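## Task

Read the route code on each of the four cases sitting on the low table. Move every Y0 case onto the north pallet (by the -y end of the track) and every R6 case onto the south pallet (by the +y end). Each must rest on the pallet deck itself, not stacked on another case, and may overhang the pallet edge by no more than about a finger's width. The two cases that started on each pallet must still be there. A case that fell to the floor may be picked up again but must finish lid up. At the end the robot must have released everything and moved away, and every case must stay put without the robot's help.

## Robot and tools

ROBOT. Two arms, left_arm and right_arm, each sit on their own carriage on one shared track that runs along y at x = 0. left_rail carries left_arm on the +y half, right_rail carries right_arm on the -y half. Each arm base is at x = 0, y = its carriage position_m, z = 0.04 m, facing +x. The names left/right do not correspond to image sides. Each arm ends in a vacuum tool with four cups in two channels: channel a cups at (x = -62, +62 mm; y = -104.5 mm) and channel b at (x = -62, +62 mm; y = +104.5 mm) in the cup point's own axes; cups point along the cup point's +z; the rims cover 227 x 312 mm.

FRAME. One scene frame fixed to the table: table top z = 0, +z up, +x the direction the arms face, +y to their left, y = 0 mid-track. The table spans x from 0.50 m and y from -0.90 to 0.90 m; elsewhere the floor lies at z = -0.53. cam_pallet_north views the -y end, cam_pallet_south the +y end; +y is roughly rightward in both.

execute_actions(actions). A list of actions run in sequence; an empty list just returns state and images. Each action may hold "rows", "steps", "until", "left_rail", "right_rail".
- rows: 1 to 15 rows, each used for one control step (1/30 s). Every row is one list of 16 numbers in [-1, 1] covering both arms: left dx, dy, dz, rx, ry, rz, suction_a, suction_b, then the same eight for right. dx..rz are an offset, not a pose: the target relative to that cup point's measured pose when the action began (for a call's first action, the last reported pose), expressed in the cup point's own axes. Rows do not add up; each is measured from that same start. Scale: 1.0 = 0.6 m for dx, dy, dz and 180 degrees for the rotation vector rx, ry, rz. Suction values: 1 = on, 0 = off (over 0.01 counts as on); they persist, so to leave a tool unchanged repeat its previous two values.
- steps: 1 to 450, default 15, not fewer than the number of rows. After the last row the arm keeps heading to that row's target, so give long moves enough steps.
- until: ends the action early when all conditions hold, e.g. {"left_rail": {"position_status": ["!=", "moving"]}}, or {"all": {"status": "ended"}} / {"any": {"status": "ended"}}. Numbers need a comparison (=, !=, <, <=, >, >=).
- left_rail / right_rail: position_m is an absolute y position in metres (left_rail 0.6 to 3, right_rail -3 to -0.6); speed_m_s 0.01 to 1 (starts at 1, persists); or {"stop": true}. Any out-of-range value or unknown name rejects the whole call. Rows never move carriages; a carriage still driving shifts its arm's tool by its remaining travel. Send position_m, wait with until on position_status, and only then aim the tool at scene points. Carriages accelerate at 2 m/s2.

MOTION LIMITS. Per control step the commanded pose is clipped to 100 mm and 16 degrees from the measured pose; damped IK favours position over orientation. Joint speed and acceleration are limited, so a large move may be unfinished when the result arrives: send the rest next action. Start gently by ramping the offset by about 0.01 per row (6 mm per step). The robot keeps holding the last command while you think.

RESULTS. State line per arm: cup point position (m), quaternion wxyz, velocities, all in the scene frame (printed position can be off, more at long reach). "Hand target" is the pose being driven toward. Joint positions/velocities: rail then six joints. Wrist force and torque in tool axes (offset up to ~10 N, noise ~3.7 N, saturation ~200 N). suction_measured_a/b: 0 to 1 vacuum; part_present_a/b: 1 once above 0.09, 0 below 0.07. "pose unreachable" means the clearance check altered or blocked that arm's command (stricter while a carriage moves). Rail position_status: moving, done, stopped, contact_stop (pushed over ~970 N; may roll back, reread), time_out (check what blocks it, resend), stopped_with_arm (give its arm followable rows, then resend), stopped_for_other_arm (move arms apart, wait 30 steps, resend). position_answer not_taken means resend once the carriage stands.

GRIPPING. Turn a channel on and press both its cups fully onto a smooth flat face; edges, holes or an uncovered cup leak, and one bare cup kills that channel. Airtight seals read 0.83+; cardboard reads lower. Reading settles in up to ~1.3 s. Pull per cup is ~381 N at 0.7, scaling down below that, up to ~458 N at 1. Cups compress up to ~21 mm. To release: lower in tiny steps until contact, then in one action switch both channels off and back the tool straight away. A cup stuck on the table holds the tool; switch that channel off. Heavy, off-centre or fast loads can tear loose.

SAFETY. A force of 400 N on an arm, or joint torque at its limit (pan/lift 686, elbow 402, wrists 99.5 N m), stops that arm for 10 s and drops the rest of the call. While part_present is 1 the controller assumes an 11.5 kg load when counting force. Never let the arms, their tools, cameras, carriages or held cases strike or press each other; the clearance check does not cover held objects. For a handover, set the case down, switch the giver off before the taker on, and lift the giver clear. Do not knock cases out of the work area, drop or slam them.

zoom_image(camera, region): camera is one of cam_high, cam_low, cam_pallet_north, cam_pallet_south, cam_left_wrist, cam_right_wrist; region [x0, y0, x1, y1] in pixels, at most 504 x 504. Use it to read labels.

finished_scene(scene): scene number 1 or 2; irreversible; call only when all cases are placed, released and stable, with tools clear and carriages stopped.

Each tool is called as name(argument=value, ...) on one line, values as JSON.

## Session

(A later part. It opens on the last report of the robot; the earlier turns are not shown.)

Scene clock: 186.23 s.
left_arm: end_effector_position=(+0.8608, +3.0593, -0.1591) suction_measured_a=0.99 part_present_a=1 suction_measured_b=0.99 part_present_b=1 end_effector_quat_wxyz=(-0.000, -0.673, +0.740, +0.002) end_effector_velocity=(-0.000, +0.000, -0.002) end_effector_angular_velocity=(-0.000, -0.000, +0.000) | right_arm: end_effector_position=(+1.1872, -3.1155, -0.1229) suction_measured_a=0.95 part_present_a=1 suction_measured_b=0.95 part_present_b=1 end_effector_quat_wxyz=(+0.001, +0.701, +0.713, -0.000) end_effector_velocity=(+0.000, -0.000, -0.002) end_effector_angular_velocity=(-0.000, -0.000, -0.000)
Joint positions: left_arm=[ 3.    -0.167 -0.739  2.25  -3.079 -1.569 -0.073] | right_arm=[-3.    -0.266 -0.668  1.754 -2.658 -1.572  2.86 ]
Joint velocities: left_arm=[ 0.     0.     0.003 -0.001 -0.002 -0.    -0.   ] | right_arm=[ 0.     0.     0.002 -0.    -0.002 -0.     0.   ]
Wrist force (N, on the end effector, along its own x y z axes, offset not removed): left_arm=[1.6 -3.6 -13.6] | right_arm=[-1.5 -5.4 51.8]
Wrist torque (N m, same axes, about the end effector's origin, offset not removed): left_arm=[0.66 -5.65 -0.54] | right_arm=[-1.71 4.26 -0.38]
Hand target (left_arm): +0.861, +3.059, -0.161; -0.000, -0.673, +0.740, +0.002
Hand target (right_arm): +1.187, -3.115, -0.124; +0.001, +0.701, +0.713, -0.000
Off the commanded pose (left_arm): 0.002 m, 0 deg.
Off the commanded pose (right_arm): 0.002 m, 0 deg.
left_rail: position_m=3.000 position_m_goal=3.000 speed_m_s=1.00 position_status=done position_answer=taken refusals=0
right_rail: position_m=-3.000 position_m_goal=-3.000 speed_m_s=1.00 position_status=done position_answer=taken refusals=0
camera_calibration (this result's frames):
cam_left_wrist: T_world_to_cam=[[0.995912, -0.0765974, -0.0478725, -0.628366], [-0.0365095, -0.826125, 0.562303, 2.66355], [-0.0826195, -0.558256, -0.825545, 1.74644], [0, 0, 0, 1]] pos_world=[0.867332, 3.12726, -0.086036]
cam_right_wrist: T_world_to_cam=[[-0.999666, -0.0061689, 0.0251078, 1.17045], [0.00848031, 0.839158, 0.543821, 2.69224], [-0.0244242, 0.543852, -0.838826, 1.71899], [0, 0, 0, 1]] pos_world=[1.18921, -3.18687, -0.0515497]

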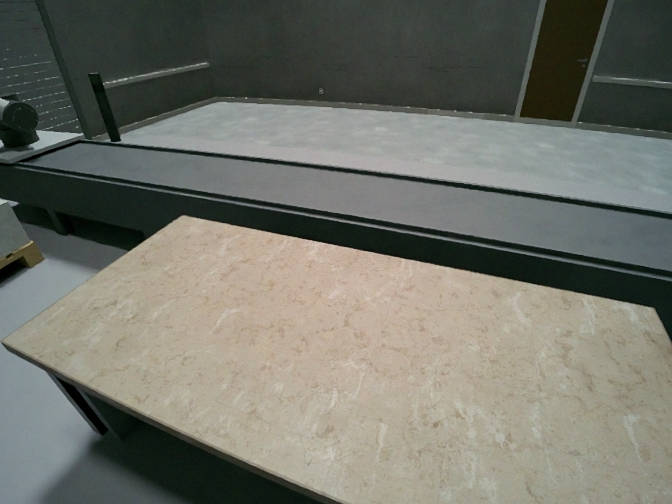

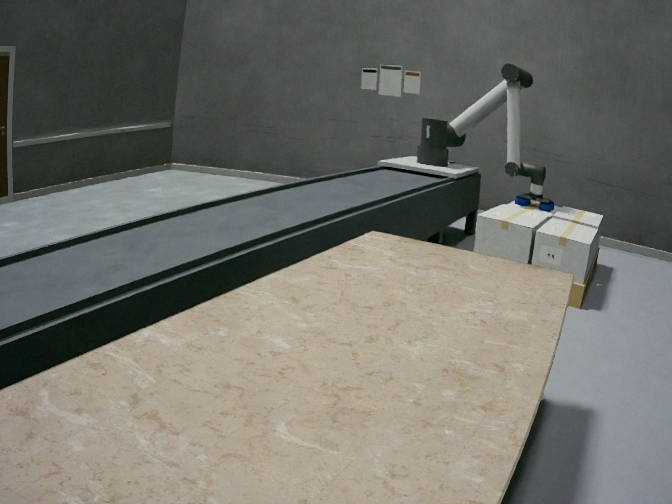

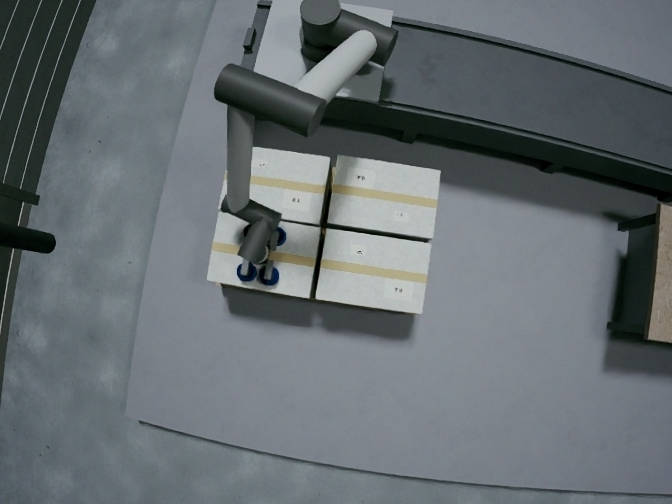

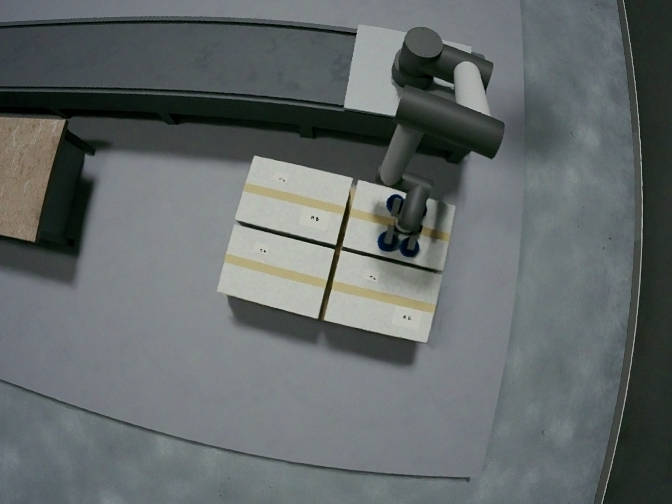

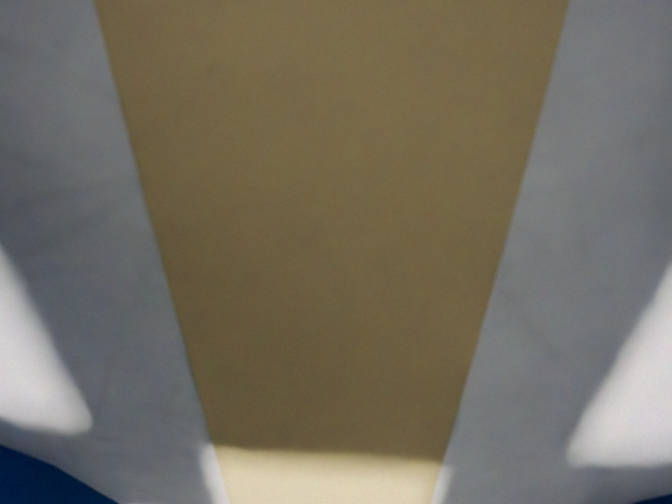

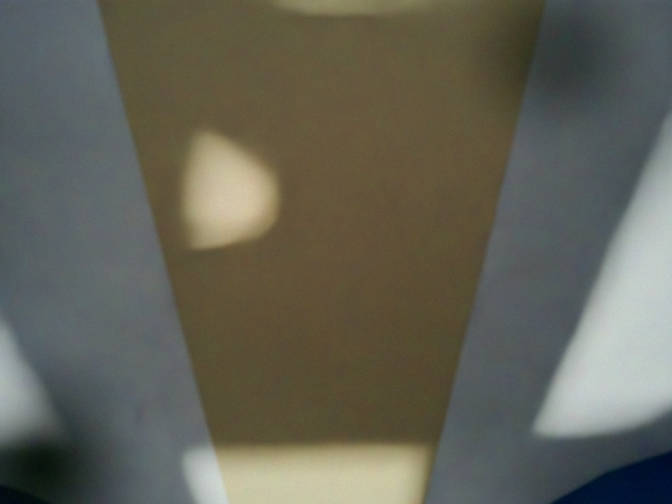

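Checking force after the step.

execute_actions(actions=[])

Scene clock: 187.27 s.
left_arm: end_effector_position=(+0.8608, +3.0593, -0.1606) suction_measured_a=0.99 part_present_a=1 suction_measured_b=0.99 part_present_b=1 end_effector_quat_wxyz=(-0.000, -0.673, +0.740, +0.002) end_effector_velocity=(-0.000, +0.000, -0.000) end_effector_angular_velocity=(+0.000, +0.000, +0.000) | right_arm: end_effector_position=(+1.1872, -3.1155, -0.1245) suction_measured_a=0.95 part_present_a=1 suction_measured_b=0.95 part_present_b=1 end_effector_quat_wxyz=(+0.001, +0.701, +0.713, -0.000) end_effector_velocity=(-0.000, +0.000, -0.000) end_effector_angular_velocity=(+0.000, +0.000, +0.000)
Joint positions: left_arm=[ 3.    -0.167 -0.737  2.25  -3.081 -1.569 -0.073] | right_arm=[-3.    -0.266 -0.666  1.754 -2.659 -1.572  2.86 ]
Joint velocities: left_arm=[ 0.  0.  0. -0. -0. -0. -0.] | right_arm=[ 0.  0.  0.  0. -0.  0. -0.]
Wrist force (N, on the end effector, along its own x y z axes, offset not removed): left_arm=[0.5 0.1 -14.5] | right_arm=[-0.6 -5.2 49.2]
Wrist torque (N m, same axes, about the end effector's origin, offset not removed): left_arm=[1.21 -5.54 -0.63] | right_arm=[-1.70 4.08 -0.33]
Hand target (left_arm): +0.861, +3.059, -0.161; -0.000, -0.673, +0.740, +0.002
Hand target (right_arm): +1.187, -3.115, -0.124; +0.001, +0.701, +0.713, -0.000
Off the commanded pose (left_arm): 0.000 m, 0 deg.
Off the commanded pose (right_arm): 0.000 m, 0 deg.
left_rail: position_m=3.000 position_m_goal=3.000 speed_m_s=1.00 position_status=done position_answer=taken refusals=0
right_rail: position_m=-3.000 position_m_goal=-3.000 speed_m_s=1.00 position_status=done position_answer=taken refusals=0
camera_calibration (this result's frames):
cam_left_wrist: T_world_to_cam=[[0.995912, -0.0765974, -0.0478818, -0.628438], [-0.0365044, -0.826126, 0.562302, 2.66442], [-0.0826272, -0.558255, -0.825545, 1.74516], [0, 0, 0, 1]] pos_world=[0.86733, 3.12726, -0.0875875]
cam_right_wrist: T_world_to_cam=[[-0.999666, -0.00616904, 0.0251132, 1.17049], [0.00848316, 0.839158, 0.543822, 2.69308], [-0.0244288, 0.543853, -0.838825, 1.71769], [0, 0, 0, 1]] pos_world=[1.18921, -3.18687, -0.0531047]

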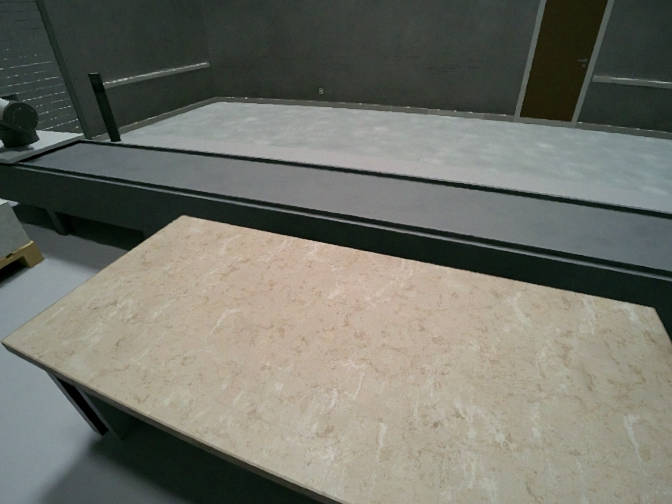

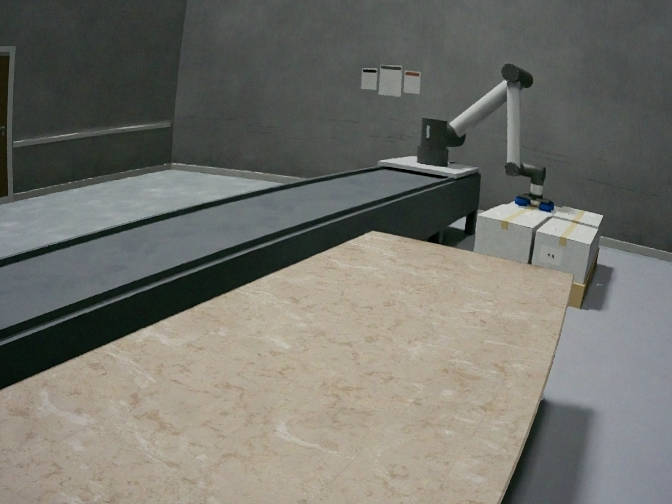

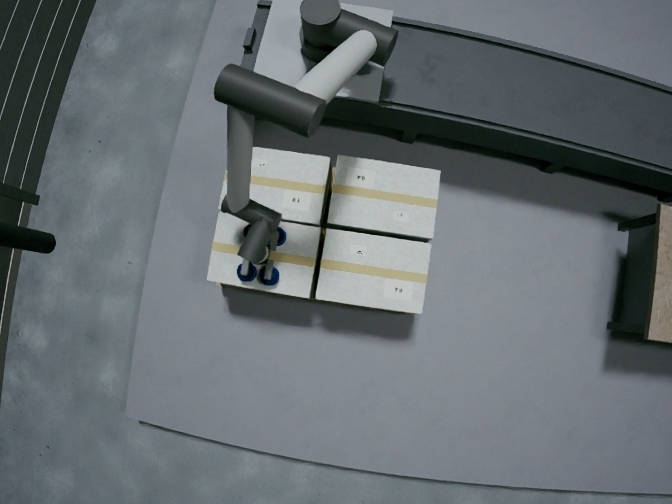

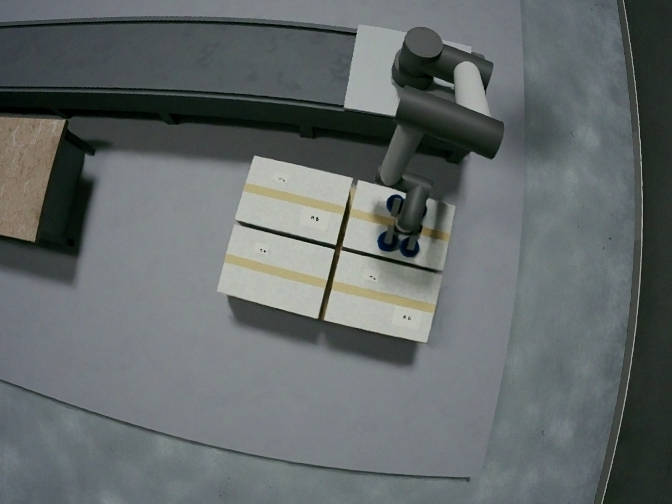

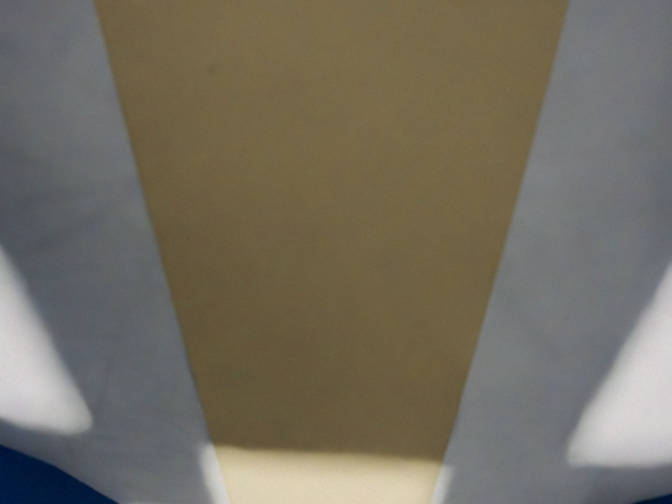

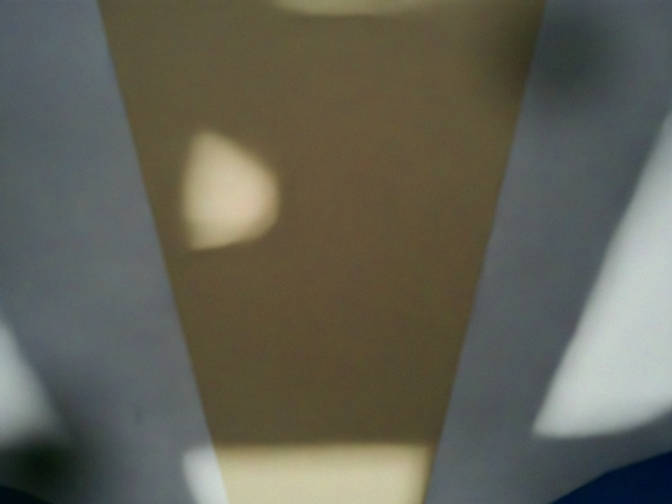

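execute_actions(actions=[{"rows": [[0,0,0.0026,0,0,0,1,1, 0,0,0.0026,0,0,0,1,1]], "steps": 1}])

Scene clock: 187.97 s.
left_arm: end_effector_position=(+0.8608, +3.0593, -0.1606) suction_measured_a=0.99 part_present_a=1 suction_measured_b=0.99 part_present_b=1 end_effector_quat_wxyz=(-0.000, -0.673, +0.740, +0.002) end_effector_velocity=(-0.000, +0.000, -0.002) end_effector_angular_velocity=(-0.000, -0.000, +0.000) | right_arm: end_effector_position=(+1.1872, -3.1155, -0.1245) suction_measured_a=0.95 part_present_a=1 suction_measured_b=0.95 part_present_b=1 end_effector_quat_wxyz=(+0.001, +0.701, +0.713, -0.000) end_effector_velocity=(+0.000, -0.000, -0.002) end_effector_angular_velocity=(+0.000, +0.000, +0.000)
Joint positions: left_arm=[ 3.    -0.167 -0.737  2.25  -3.081 -1.569 -0.073] | right_arm=[-3.    -0.266 -0.666  1.754 -2.66  -1.572  2.86 ]
Joint velocities: left_arm=[ 0.    -0.     0.003 -0.001 -0.002  0.    -0.   ] | right_arm=[ 0.    -0.     0.002 -0.    -0.002  0.    -0.   ]
Wrist force (N, on the end effector, along its own x y z axes, offset not removed): left_arm=[-0.7 0.3 -12.8] | right_arm=[-1.9 -1.4 51.7]
Wrist torque (N m, same axes, about the end effector's origin, offset not removed): left_arm=[1.14 -5.36 -0.53] | right_arm=[-1.09 4.32 -0.35]
Hand target (left_arm): +0.861, +3.059, -0.162; -0.000, -0.673, +0.740, +0.002
Hand target (right_arm): +1.187, -3.115, -0.126; +0.001, +0.701, +0.713, -0.000
Off the commanded pose (left_arm): 0.002 m, 0 deg.
Off the commanded pose (right_arm): 0.002 m, 0 deg.
left_rail: position_m=3.000 position_m_goal=3.000 speed_m_s=1.00 position_status=done position_answer=taken refusals=0
right_rail: position_m=-3.000 position_m_goal=-3.000 speed_m_s=1.00 position_status=done position_answer=taken refusals=0
camera_calibration (this result's frames):
cam_left_wrist: T_world_to_cam=[[0.995912, -0.0765973, -0.0478822, -0.628438], [-0.036504, -0.826126, 0.562302, 2.66443], [-0.0826275, -0.558255, -0.825545, 1.74516], [0, 0, 0, 1]] pos_world=[0.867329, 3.12726, -0.0875995]
cam_right_wrist: T_world_to_cam=[[-0.999666, -0.00616886, 0.0251148, 1.17049], [0.00848418, 0.839157, 0.543823, 2.69308], [-0.02443, 0.543854, -0.838824, 1.71769], [0, 0, 0, 1]] pos_world=[1.18921, -3.18687, -0.0531173]

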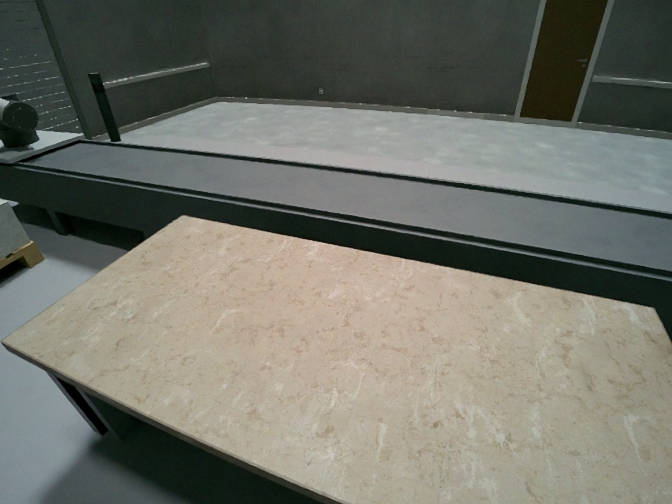

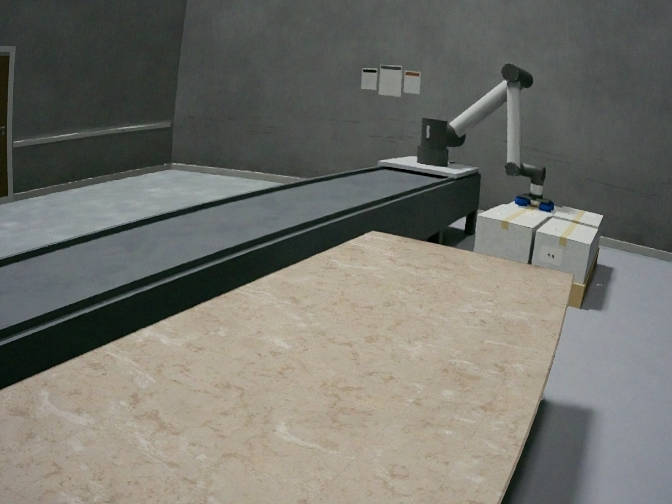

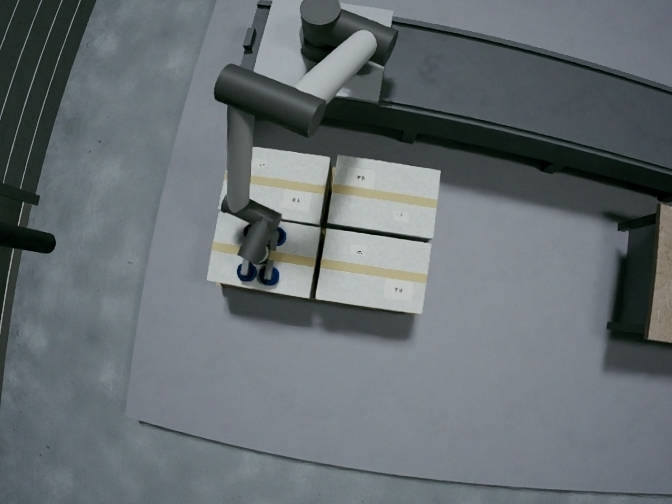

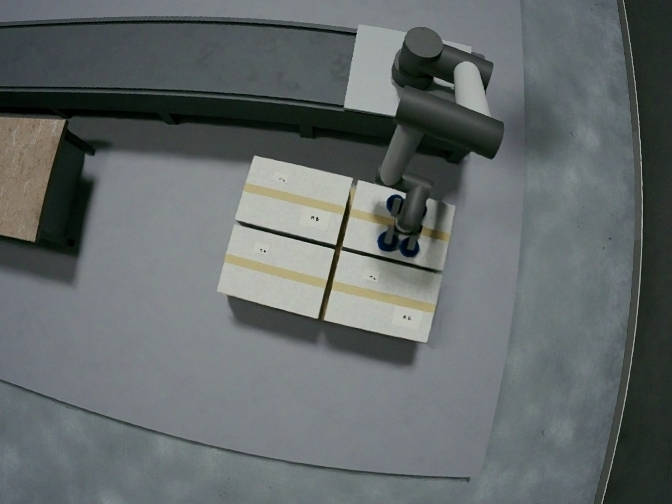

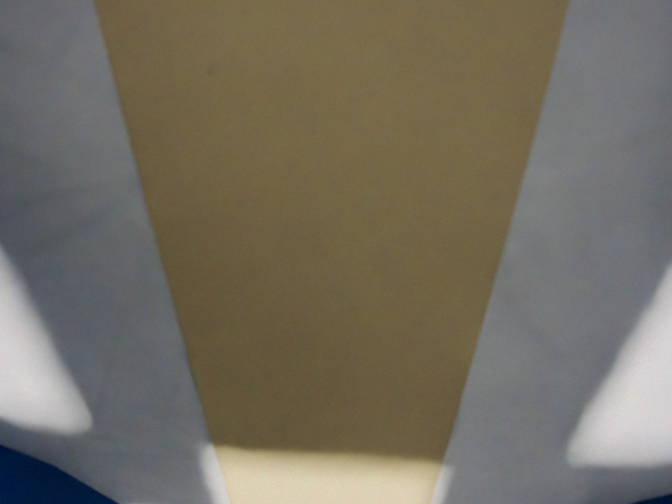

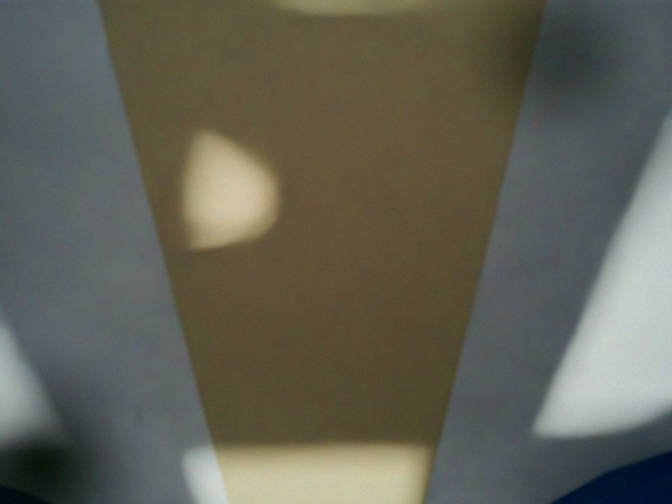

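Checking force after the step.

execute_actions(actions=[])

Scene clock: 188.37 s.
left_arm: end_effector_position=(+0.8608, +3.0593, -0.1621) suction_measured_a=0.99 part_present_a=1 suction_measured_b=0.99 part_present_b=1 end_effector_quat_wxyz=(-0.000, -0.673, +0.740, +0.002) end_effector_velocity=(+0.000, -0.000, -0.001) end_effector_angular_velocity=(-0.000, -0.000, -0.000) | right_arm: end_effector_position=(+1.1872, -3.1155, -0.1260) suction_measured_a=0.95 part_present_a=1 suction_measured_b=0.95 part_present_b=1 end_effector_quat_wxyz=(+0.001, +0.701, +0.713, -0.000) end_effector_velocity=(+0.000, -0.000, -0.001) end_effector_angular_velocity=(+0.000, +0.000, +0.000)
Joint positions: left_arm=[ 3.    -0.167 -0.735  2.249 -3.083 -1.569 -0.073] | right_arm=[-3.    -0.266 -0.665  1.754 -2.661 -1.572  2.86 ]
Joint velocities: left_arm=[ 0.    -0.     0.001 -0.    -0.001 -0.     0.   ] | right_arm=[ 0.    -0.     0.001 -0.    -0.     0.    -0.   ]
Wrist force (N, on the end effector, along its own x y z axes, offset not removed): left_arm=[0.5 0.2 -14.2] | right_arm=[-0.9 -7.1 57.3]
Wrist torque (N m, same axes, about the end effector's origin, offset not removed): left_arm=[1.25 -5.52 -0.54] | right_arm=[-1.90 4.07 -0.32]
Hand target (left_arm): +0.861, +3.059, -0.162; -0.000, -0.673, +0.740, +0.002
Hand target (right_arm): +1.187, -3.115, -0.126; +0.001, +0.701, +0.713, -0.000
Off the commanded pose (left_arm): 0.000 m, 0 deg.
Off the commanded pose (right_arm): 0.000 m, 0 deg.
left_rail: position_m=3.000 position_m_goal=3.000 speed_m_s=1.00 position_status=done position_answer=taken refusals=0
right_rail: position_m=-3.000 position_m_goal=-3.000 speed_m_s=1.00 position_status=done position_answer=taken refusals=0
camera_calibration (this result's frames):
cam_left_wrist: T_world_to_cam=[[0.995911, -0.0765971, -0.047892, -0.628507], [-0.0364984, -0.826127, 0.562301, 2.66525], [-0.0826355, -0.558254, -0.825545, 1.74394], [0, 0, 0, 1]] pos_world=[0.867326, 3.12726, -0.0890749]
cam_right_wrist: T_world_to_cam=[[-0.999665, -0.00616913, 0.0251208, 1.17052], [0.00848726, 0.839157, 0.543824, 2.69388], [-0.0244352, 0.543855, -0.838823, 1.71646], [0, 0, 0, 1]] pos_world=[1.18921, -3.18687, -0.0545967]

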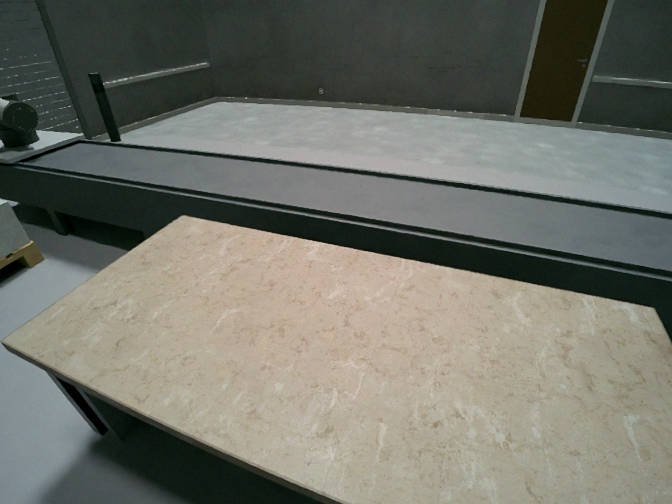

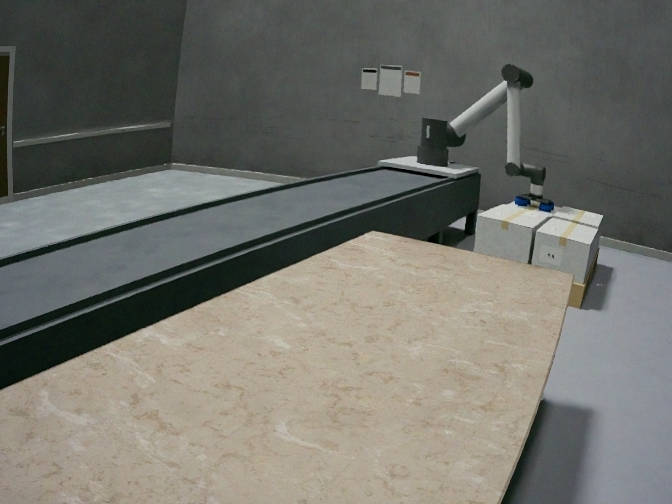

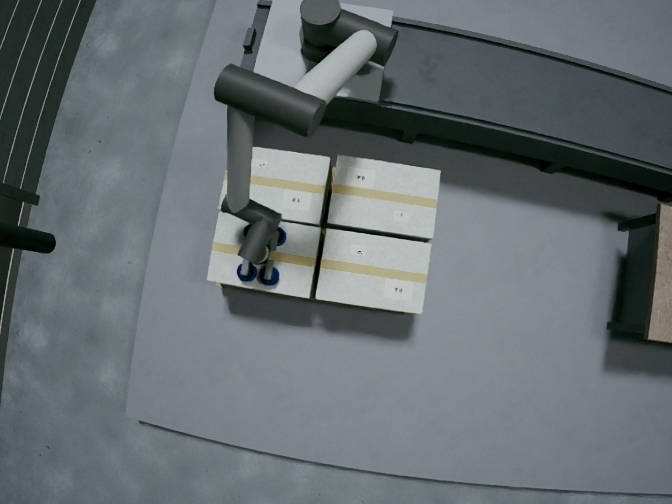

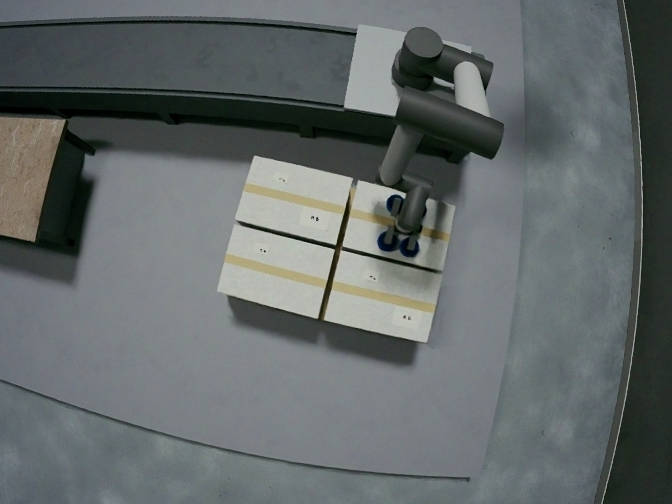

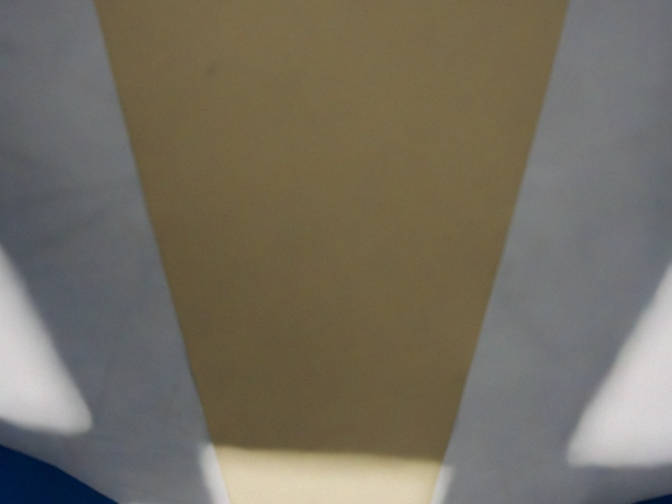

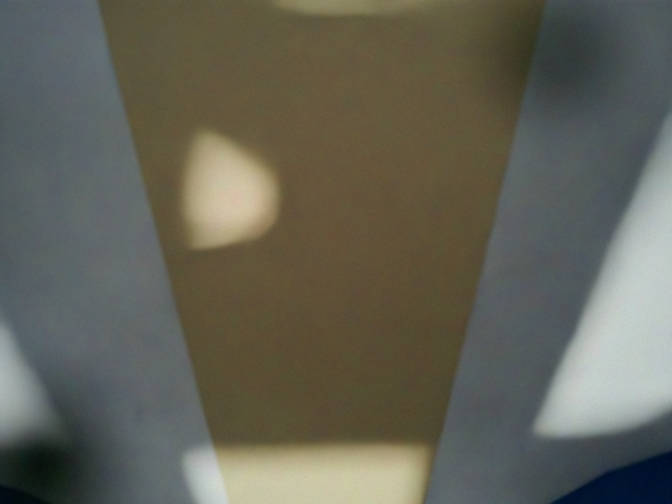

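execute_actions(actions=[{"rows": [[0,0,0.0026,0,0,0,1,1, 0,0,0.0027,0,0,0,1,1]], "steps": 1}])

Scene clock: 189.70 s.
left_arm: end_effector_position=(+0.8608, +3.0593, -0.1622) suction_measured_a=0.99 part_present_a=1 suction_measured_b=0.99 part_present_b=1 end_effector_quat_wxyz=(-0.000, -0.673, +0.740, +0.002) end_effector_velocity=(-0.000, +0.000, -0.002) end_effector_angular_velocity=(-0.000, -0.000, +0.000) | right_arm: end_effector_position=(+1.1872, -3.1155, -0.1261) suction_measured_a=0.95 part_present_a=1 suction_measured_b=0.95 part_present_b=1 end_effector_quat_wxyz=(+0.001, +0.701, +0.713, -0.000) end_effector_velocity=(-0.000, +0.000, -0.002) end_effector_angular_velocity=(+0.000, +0.000, -0.000)
Joint positions: left_arm=[ 3.    -0.167 -0.735  2.249 -3.083 -1.569 -0.073] | right_arm=[-3.    -0.266 -0.664  1.754 -2.661 -1.572  2.86 ]
Joint velocities: left_arm=[ 0.     0.     0.003 -0.001 -0.002 -0.     0.   ] | right_arm=[ 0.     0.     0.002 -0.    -0.002 -0.     0.   ]
Wrist force (N, on the end effector, along its own x y z axes, offset not removed): left_arm=[1.7 0.7 -10.5] | right_arm=[-1.4 -4.2 51.1]
Wrist torque (N m, same axes, about the end effector's origin, offset not removed): left_arm=[1.20 -5.77 -0.53] | right_arm=[-1.55 4.24 -0.29]
Hand target (left_arm): +0.861, +3.059, -0.164; -0.000, -0.673, +0.740, +0.002
Hand target (right_arm): +1.187, -3.115, -0.128; +0.001, +0.701, +0.713, -0.000
Off the commanded pose (left_arm): 0.001 m, 0 deg.
Off the commanded pose (right_arm): 0.002 m, 0 deg.
left_rail: position_m=3.000 position_m_goal=3.000 speed_m_s=1.00 position_status=done position_answer=taken refusals=0
right_rail: position_m=-3.000 position_m_goal=-3.000 speed_m_s=1.00 position_status=done position_answer=taken refusals=0
camera_calibration (this result's frames):
cam_left_wrist: T_world_to_cam=[[0.995911, -0.0765959, -0.047891, -0.628515], [-0.036498, -0.826127, 0.562301, 2.6653], [-0.082634, -0.558254, -0.825545, 1.74388], [0, 0, 0, 1]] pos_world=[0.867326, 3.12726, -0.0891529]
cam_right_wrist: T_world_to_cam=[[-0.999665, -0.00616891, 0.0251186, 1.17053], [0.00848622, 0.839157, 0.543823, 2.69392], [-0.0244332, 0.543855, -0.838824, 1.71639], [0, 0, 0, 1]] pos_world=[1.18921, -3.18687, -0.0546729]

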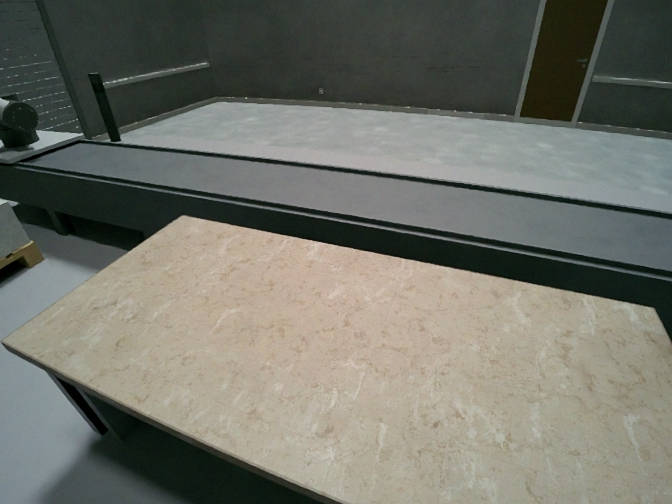

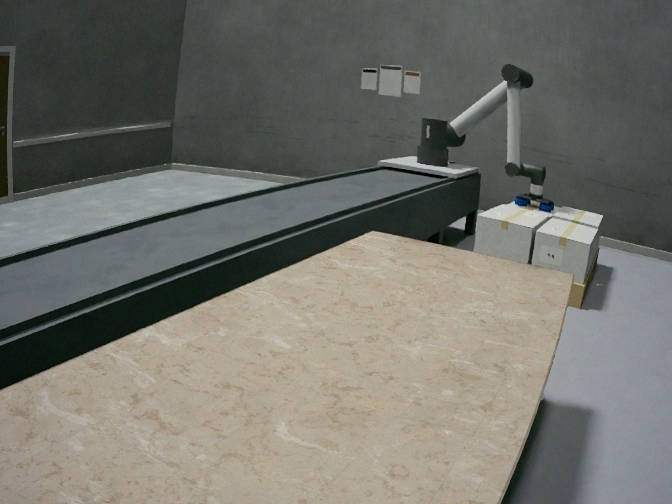

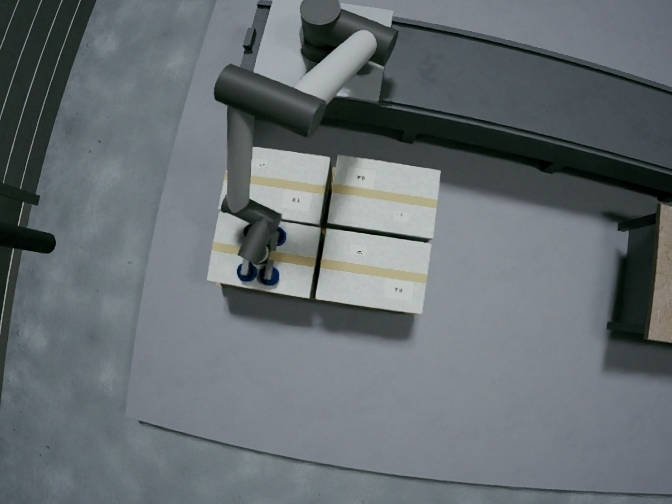

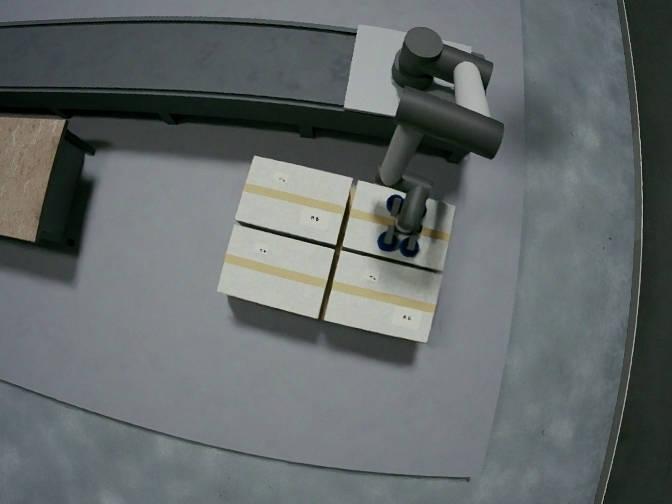

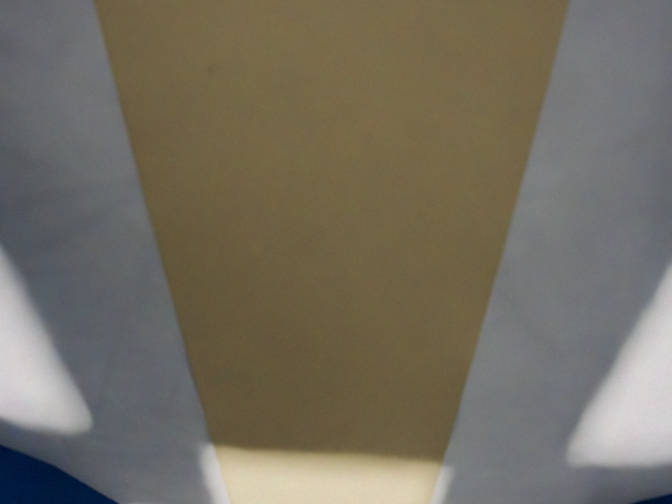

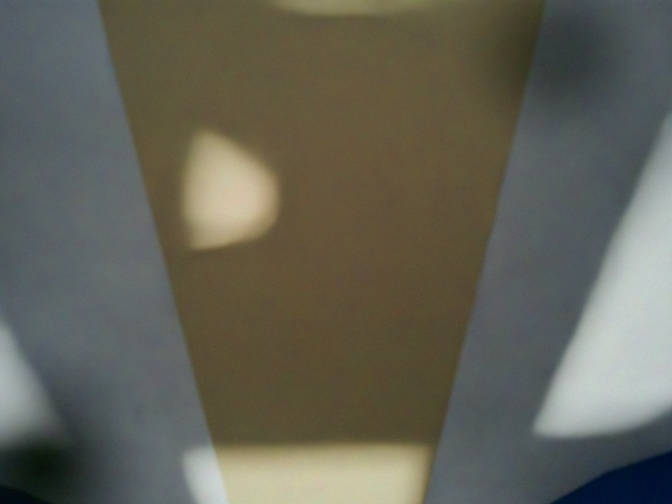

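execute_actions(actions=[])

Scene clock: 191.80 s.
left_arm: end_effector_position=(+0.8608, +3.0593, -0.1637) suction_measured_a=0.99 part_present_a=1 suction_measured_b=0.99 part_present_b=1 end_effector_quat_wxyz=(-0.000, -0.673, +0.740, +0.002) end_effector_velocity=(-0.000, +0.000, -0.000) end_effector_angular_velocity=(+0.000, +0.000, +0.000) | right_arm: end_effector_position=(+1.1873, -3.1155, -0.1275) suction_measured_a=0.95 part_present_a=1 suction_measured_b=0.95 part_present_b=1 end_effector_quat_wxyz=(+0.001, +0.701, +0.713, -0.000) end_effector_velocity=(-0.000, -0.000, -0.000) end_effector_angular_velocity=(-0.000, +0.000, -0.000)
Joint positions: left_arm=[ 3.    -0.167 -0.732  2.249 -3.085 -1.569 -0.073] | right_arm=[-3.    -0.266 -0.663  1.753 -2.662 -1.572  2.86 ]
Joint velocities: left_arm=[ 0.  0. -0.  0.  0.  0. -0.] | right_arm=[ 0. -0.  0. -0.  0. -0.  0.]
Wrist force (N, on the end effector, along its own x y z axes, offset not removed): left_arm=[1.1 0.5 -14.0] | right_arm=[7.7 -47.3 -120.6]
Wrist torque (N m, same axes, about the end effector's origin, offset not removed): left_arm=[1.20 -5.58 -0.52] | right_arm=[6.09 13.12 -0.74]
Hand target (left_arm): +0.861, +3.059, -0.164; -0.000, -0.673, +0.740, +0.002
Hand target (right_arm): +1.187, -3.115, -0.128; +0.001, +0.701, +0.713, -0.000
Off the commanded pose (left_arm): 0.000 m, 0 deg.
Off the commanded pose (right_arm): 0.000 m, 0 deg.
left_rail: position_m=3.000 position_m_goal=3.000 speed_m_s=1.00 position_status=done position_answer=taken refusals=0
right_rail: position_m=-3.000 position_m_goal=-3.000 speed_m_s=1.00 position_status=done position_answer=taken refusals=0
camera_calibration (this result's frames):
cam_left_wrist: T_world_to_cam=[[0.995911, -0.0765957, -0.0479004, -0.628583], [-0.0364927, -0.826128, 0.5623, 2.66613], [-0.0826416, -0.558253, -0.825545, 1.74266], [0, 0, 0, 1]] pos_world=[0.867323, 3.12726, -0.0906299]
cam_right_wrist: T_world_to_cam=[[-0.999669, -0.00616912, 0.0249683, 1.17066], [0.00840426, 0.839157, 0.543824, 2.69482], [-0.0243072, 0.543854, -0.838828, 1.71504], [0, 0, 0, 1]] pos_world=[1.18931, -3.18689, -0.0561107]

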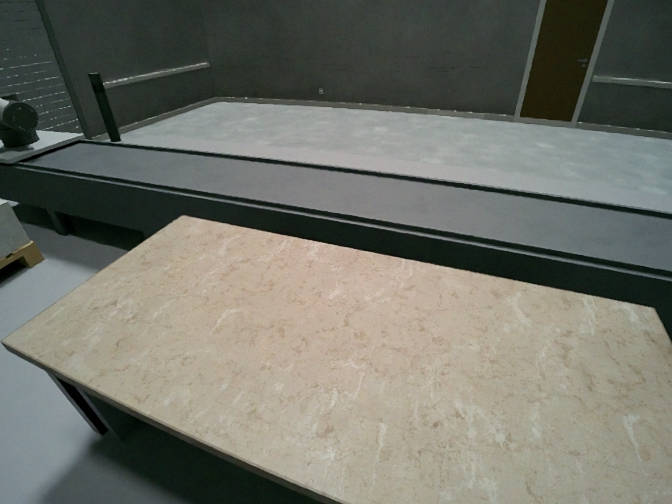

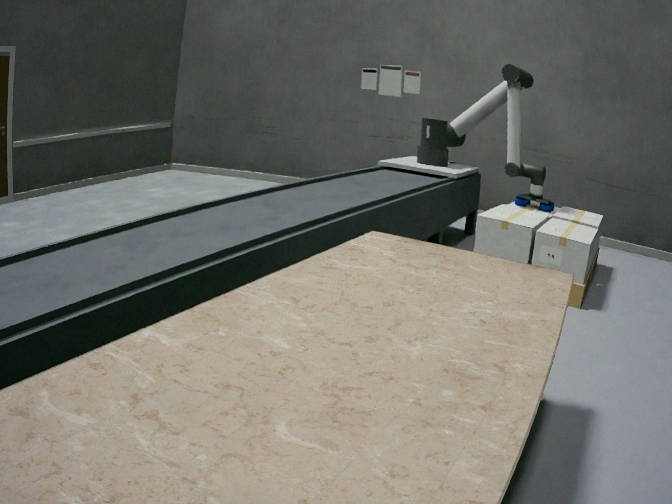

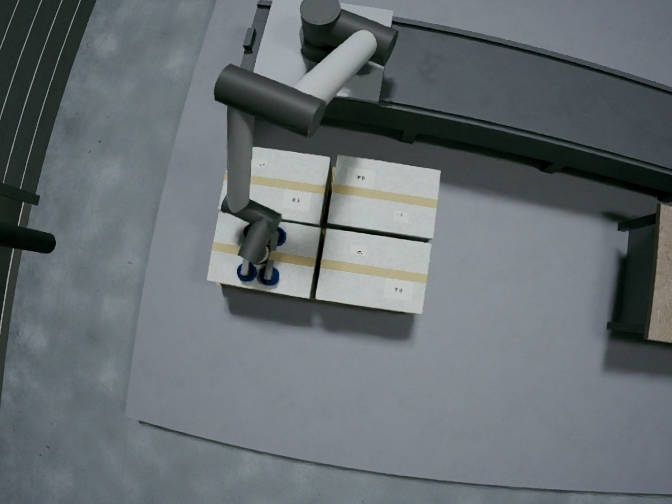

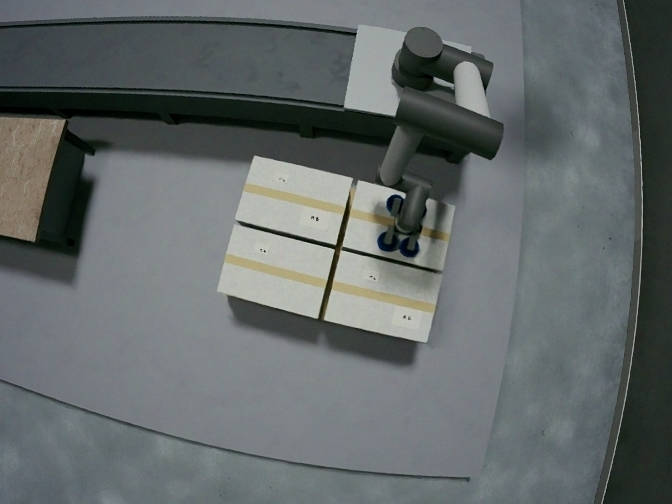

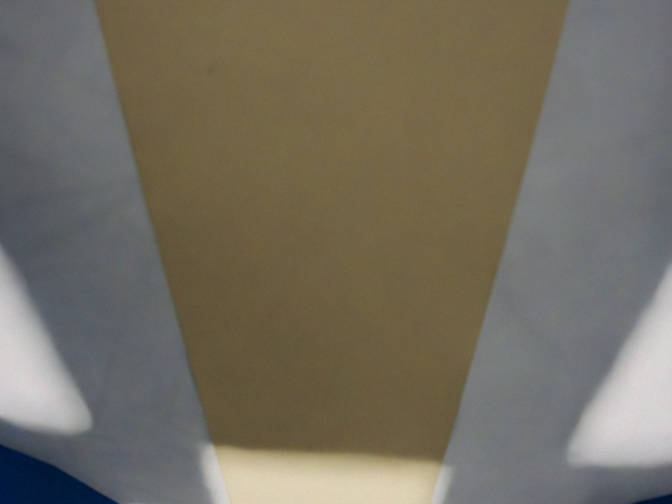

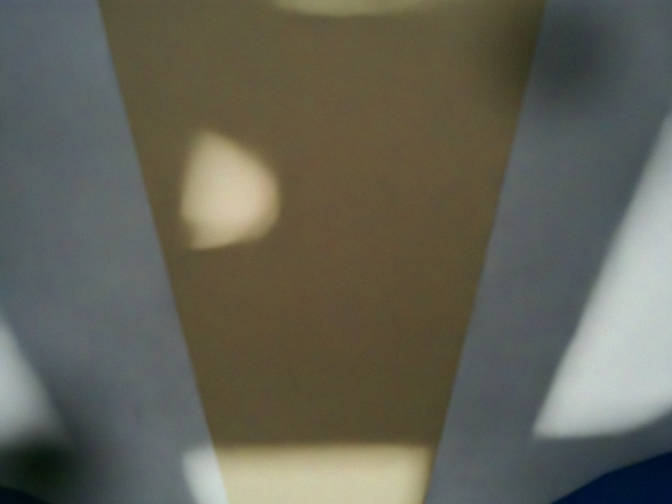

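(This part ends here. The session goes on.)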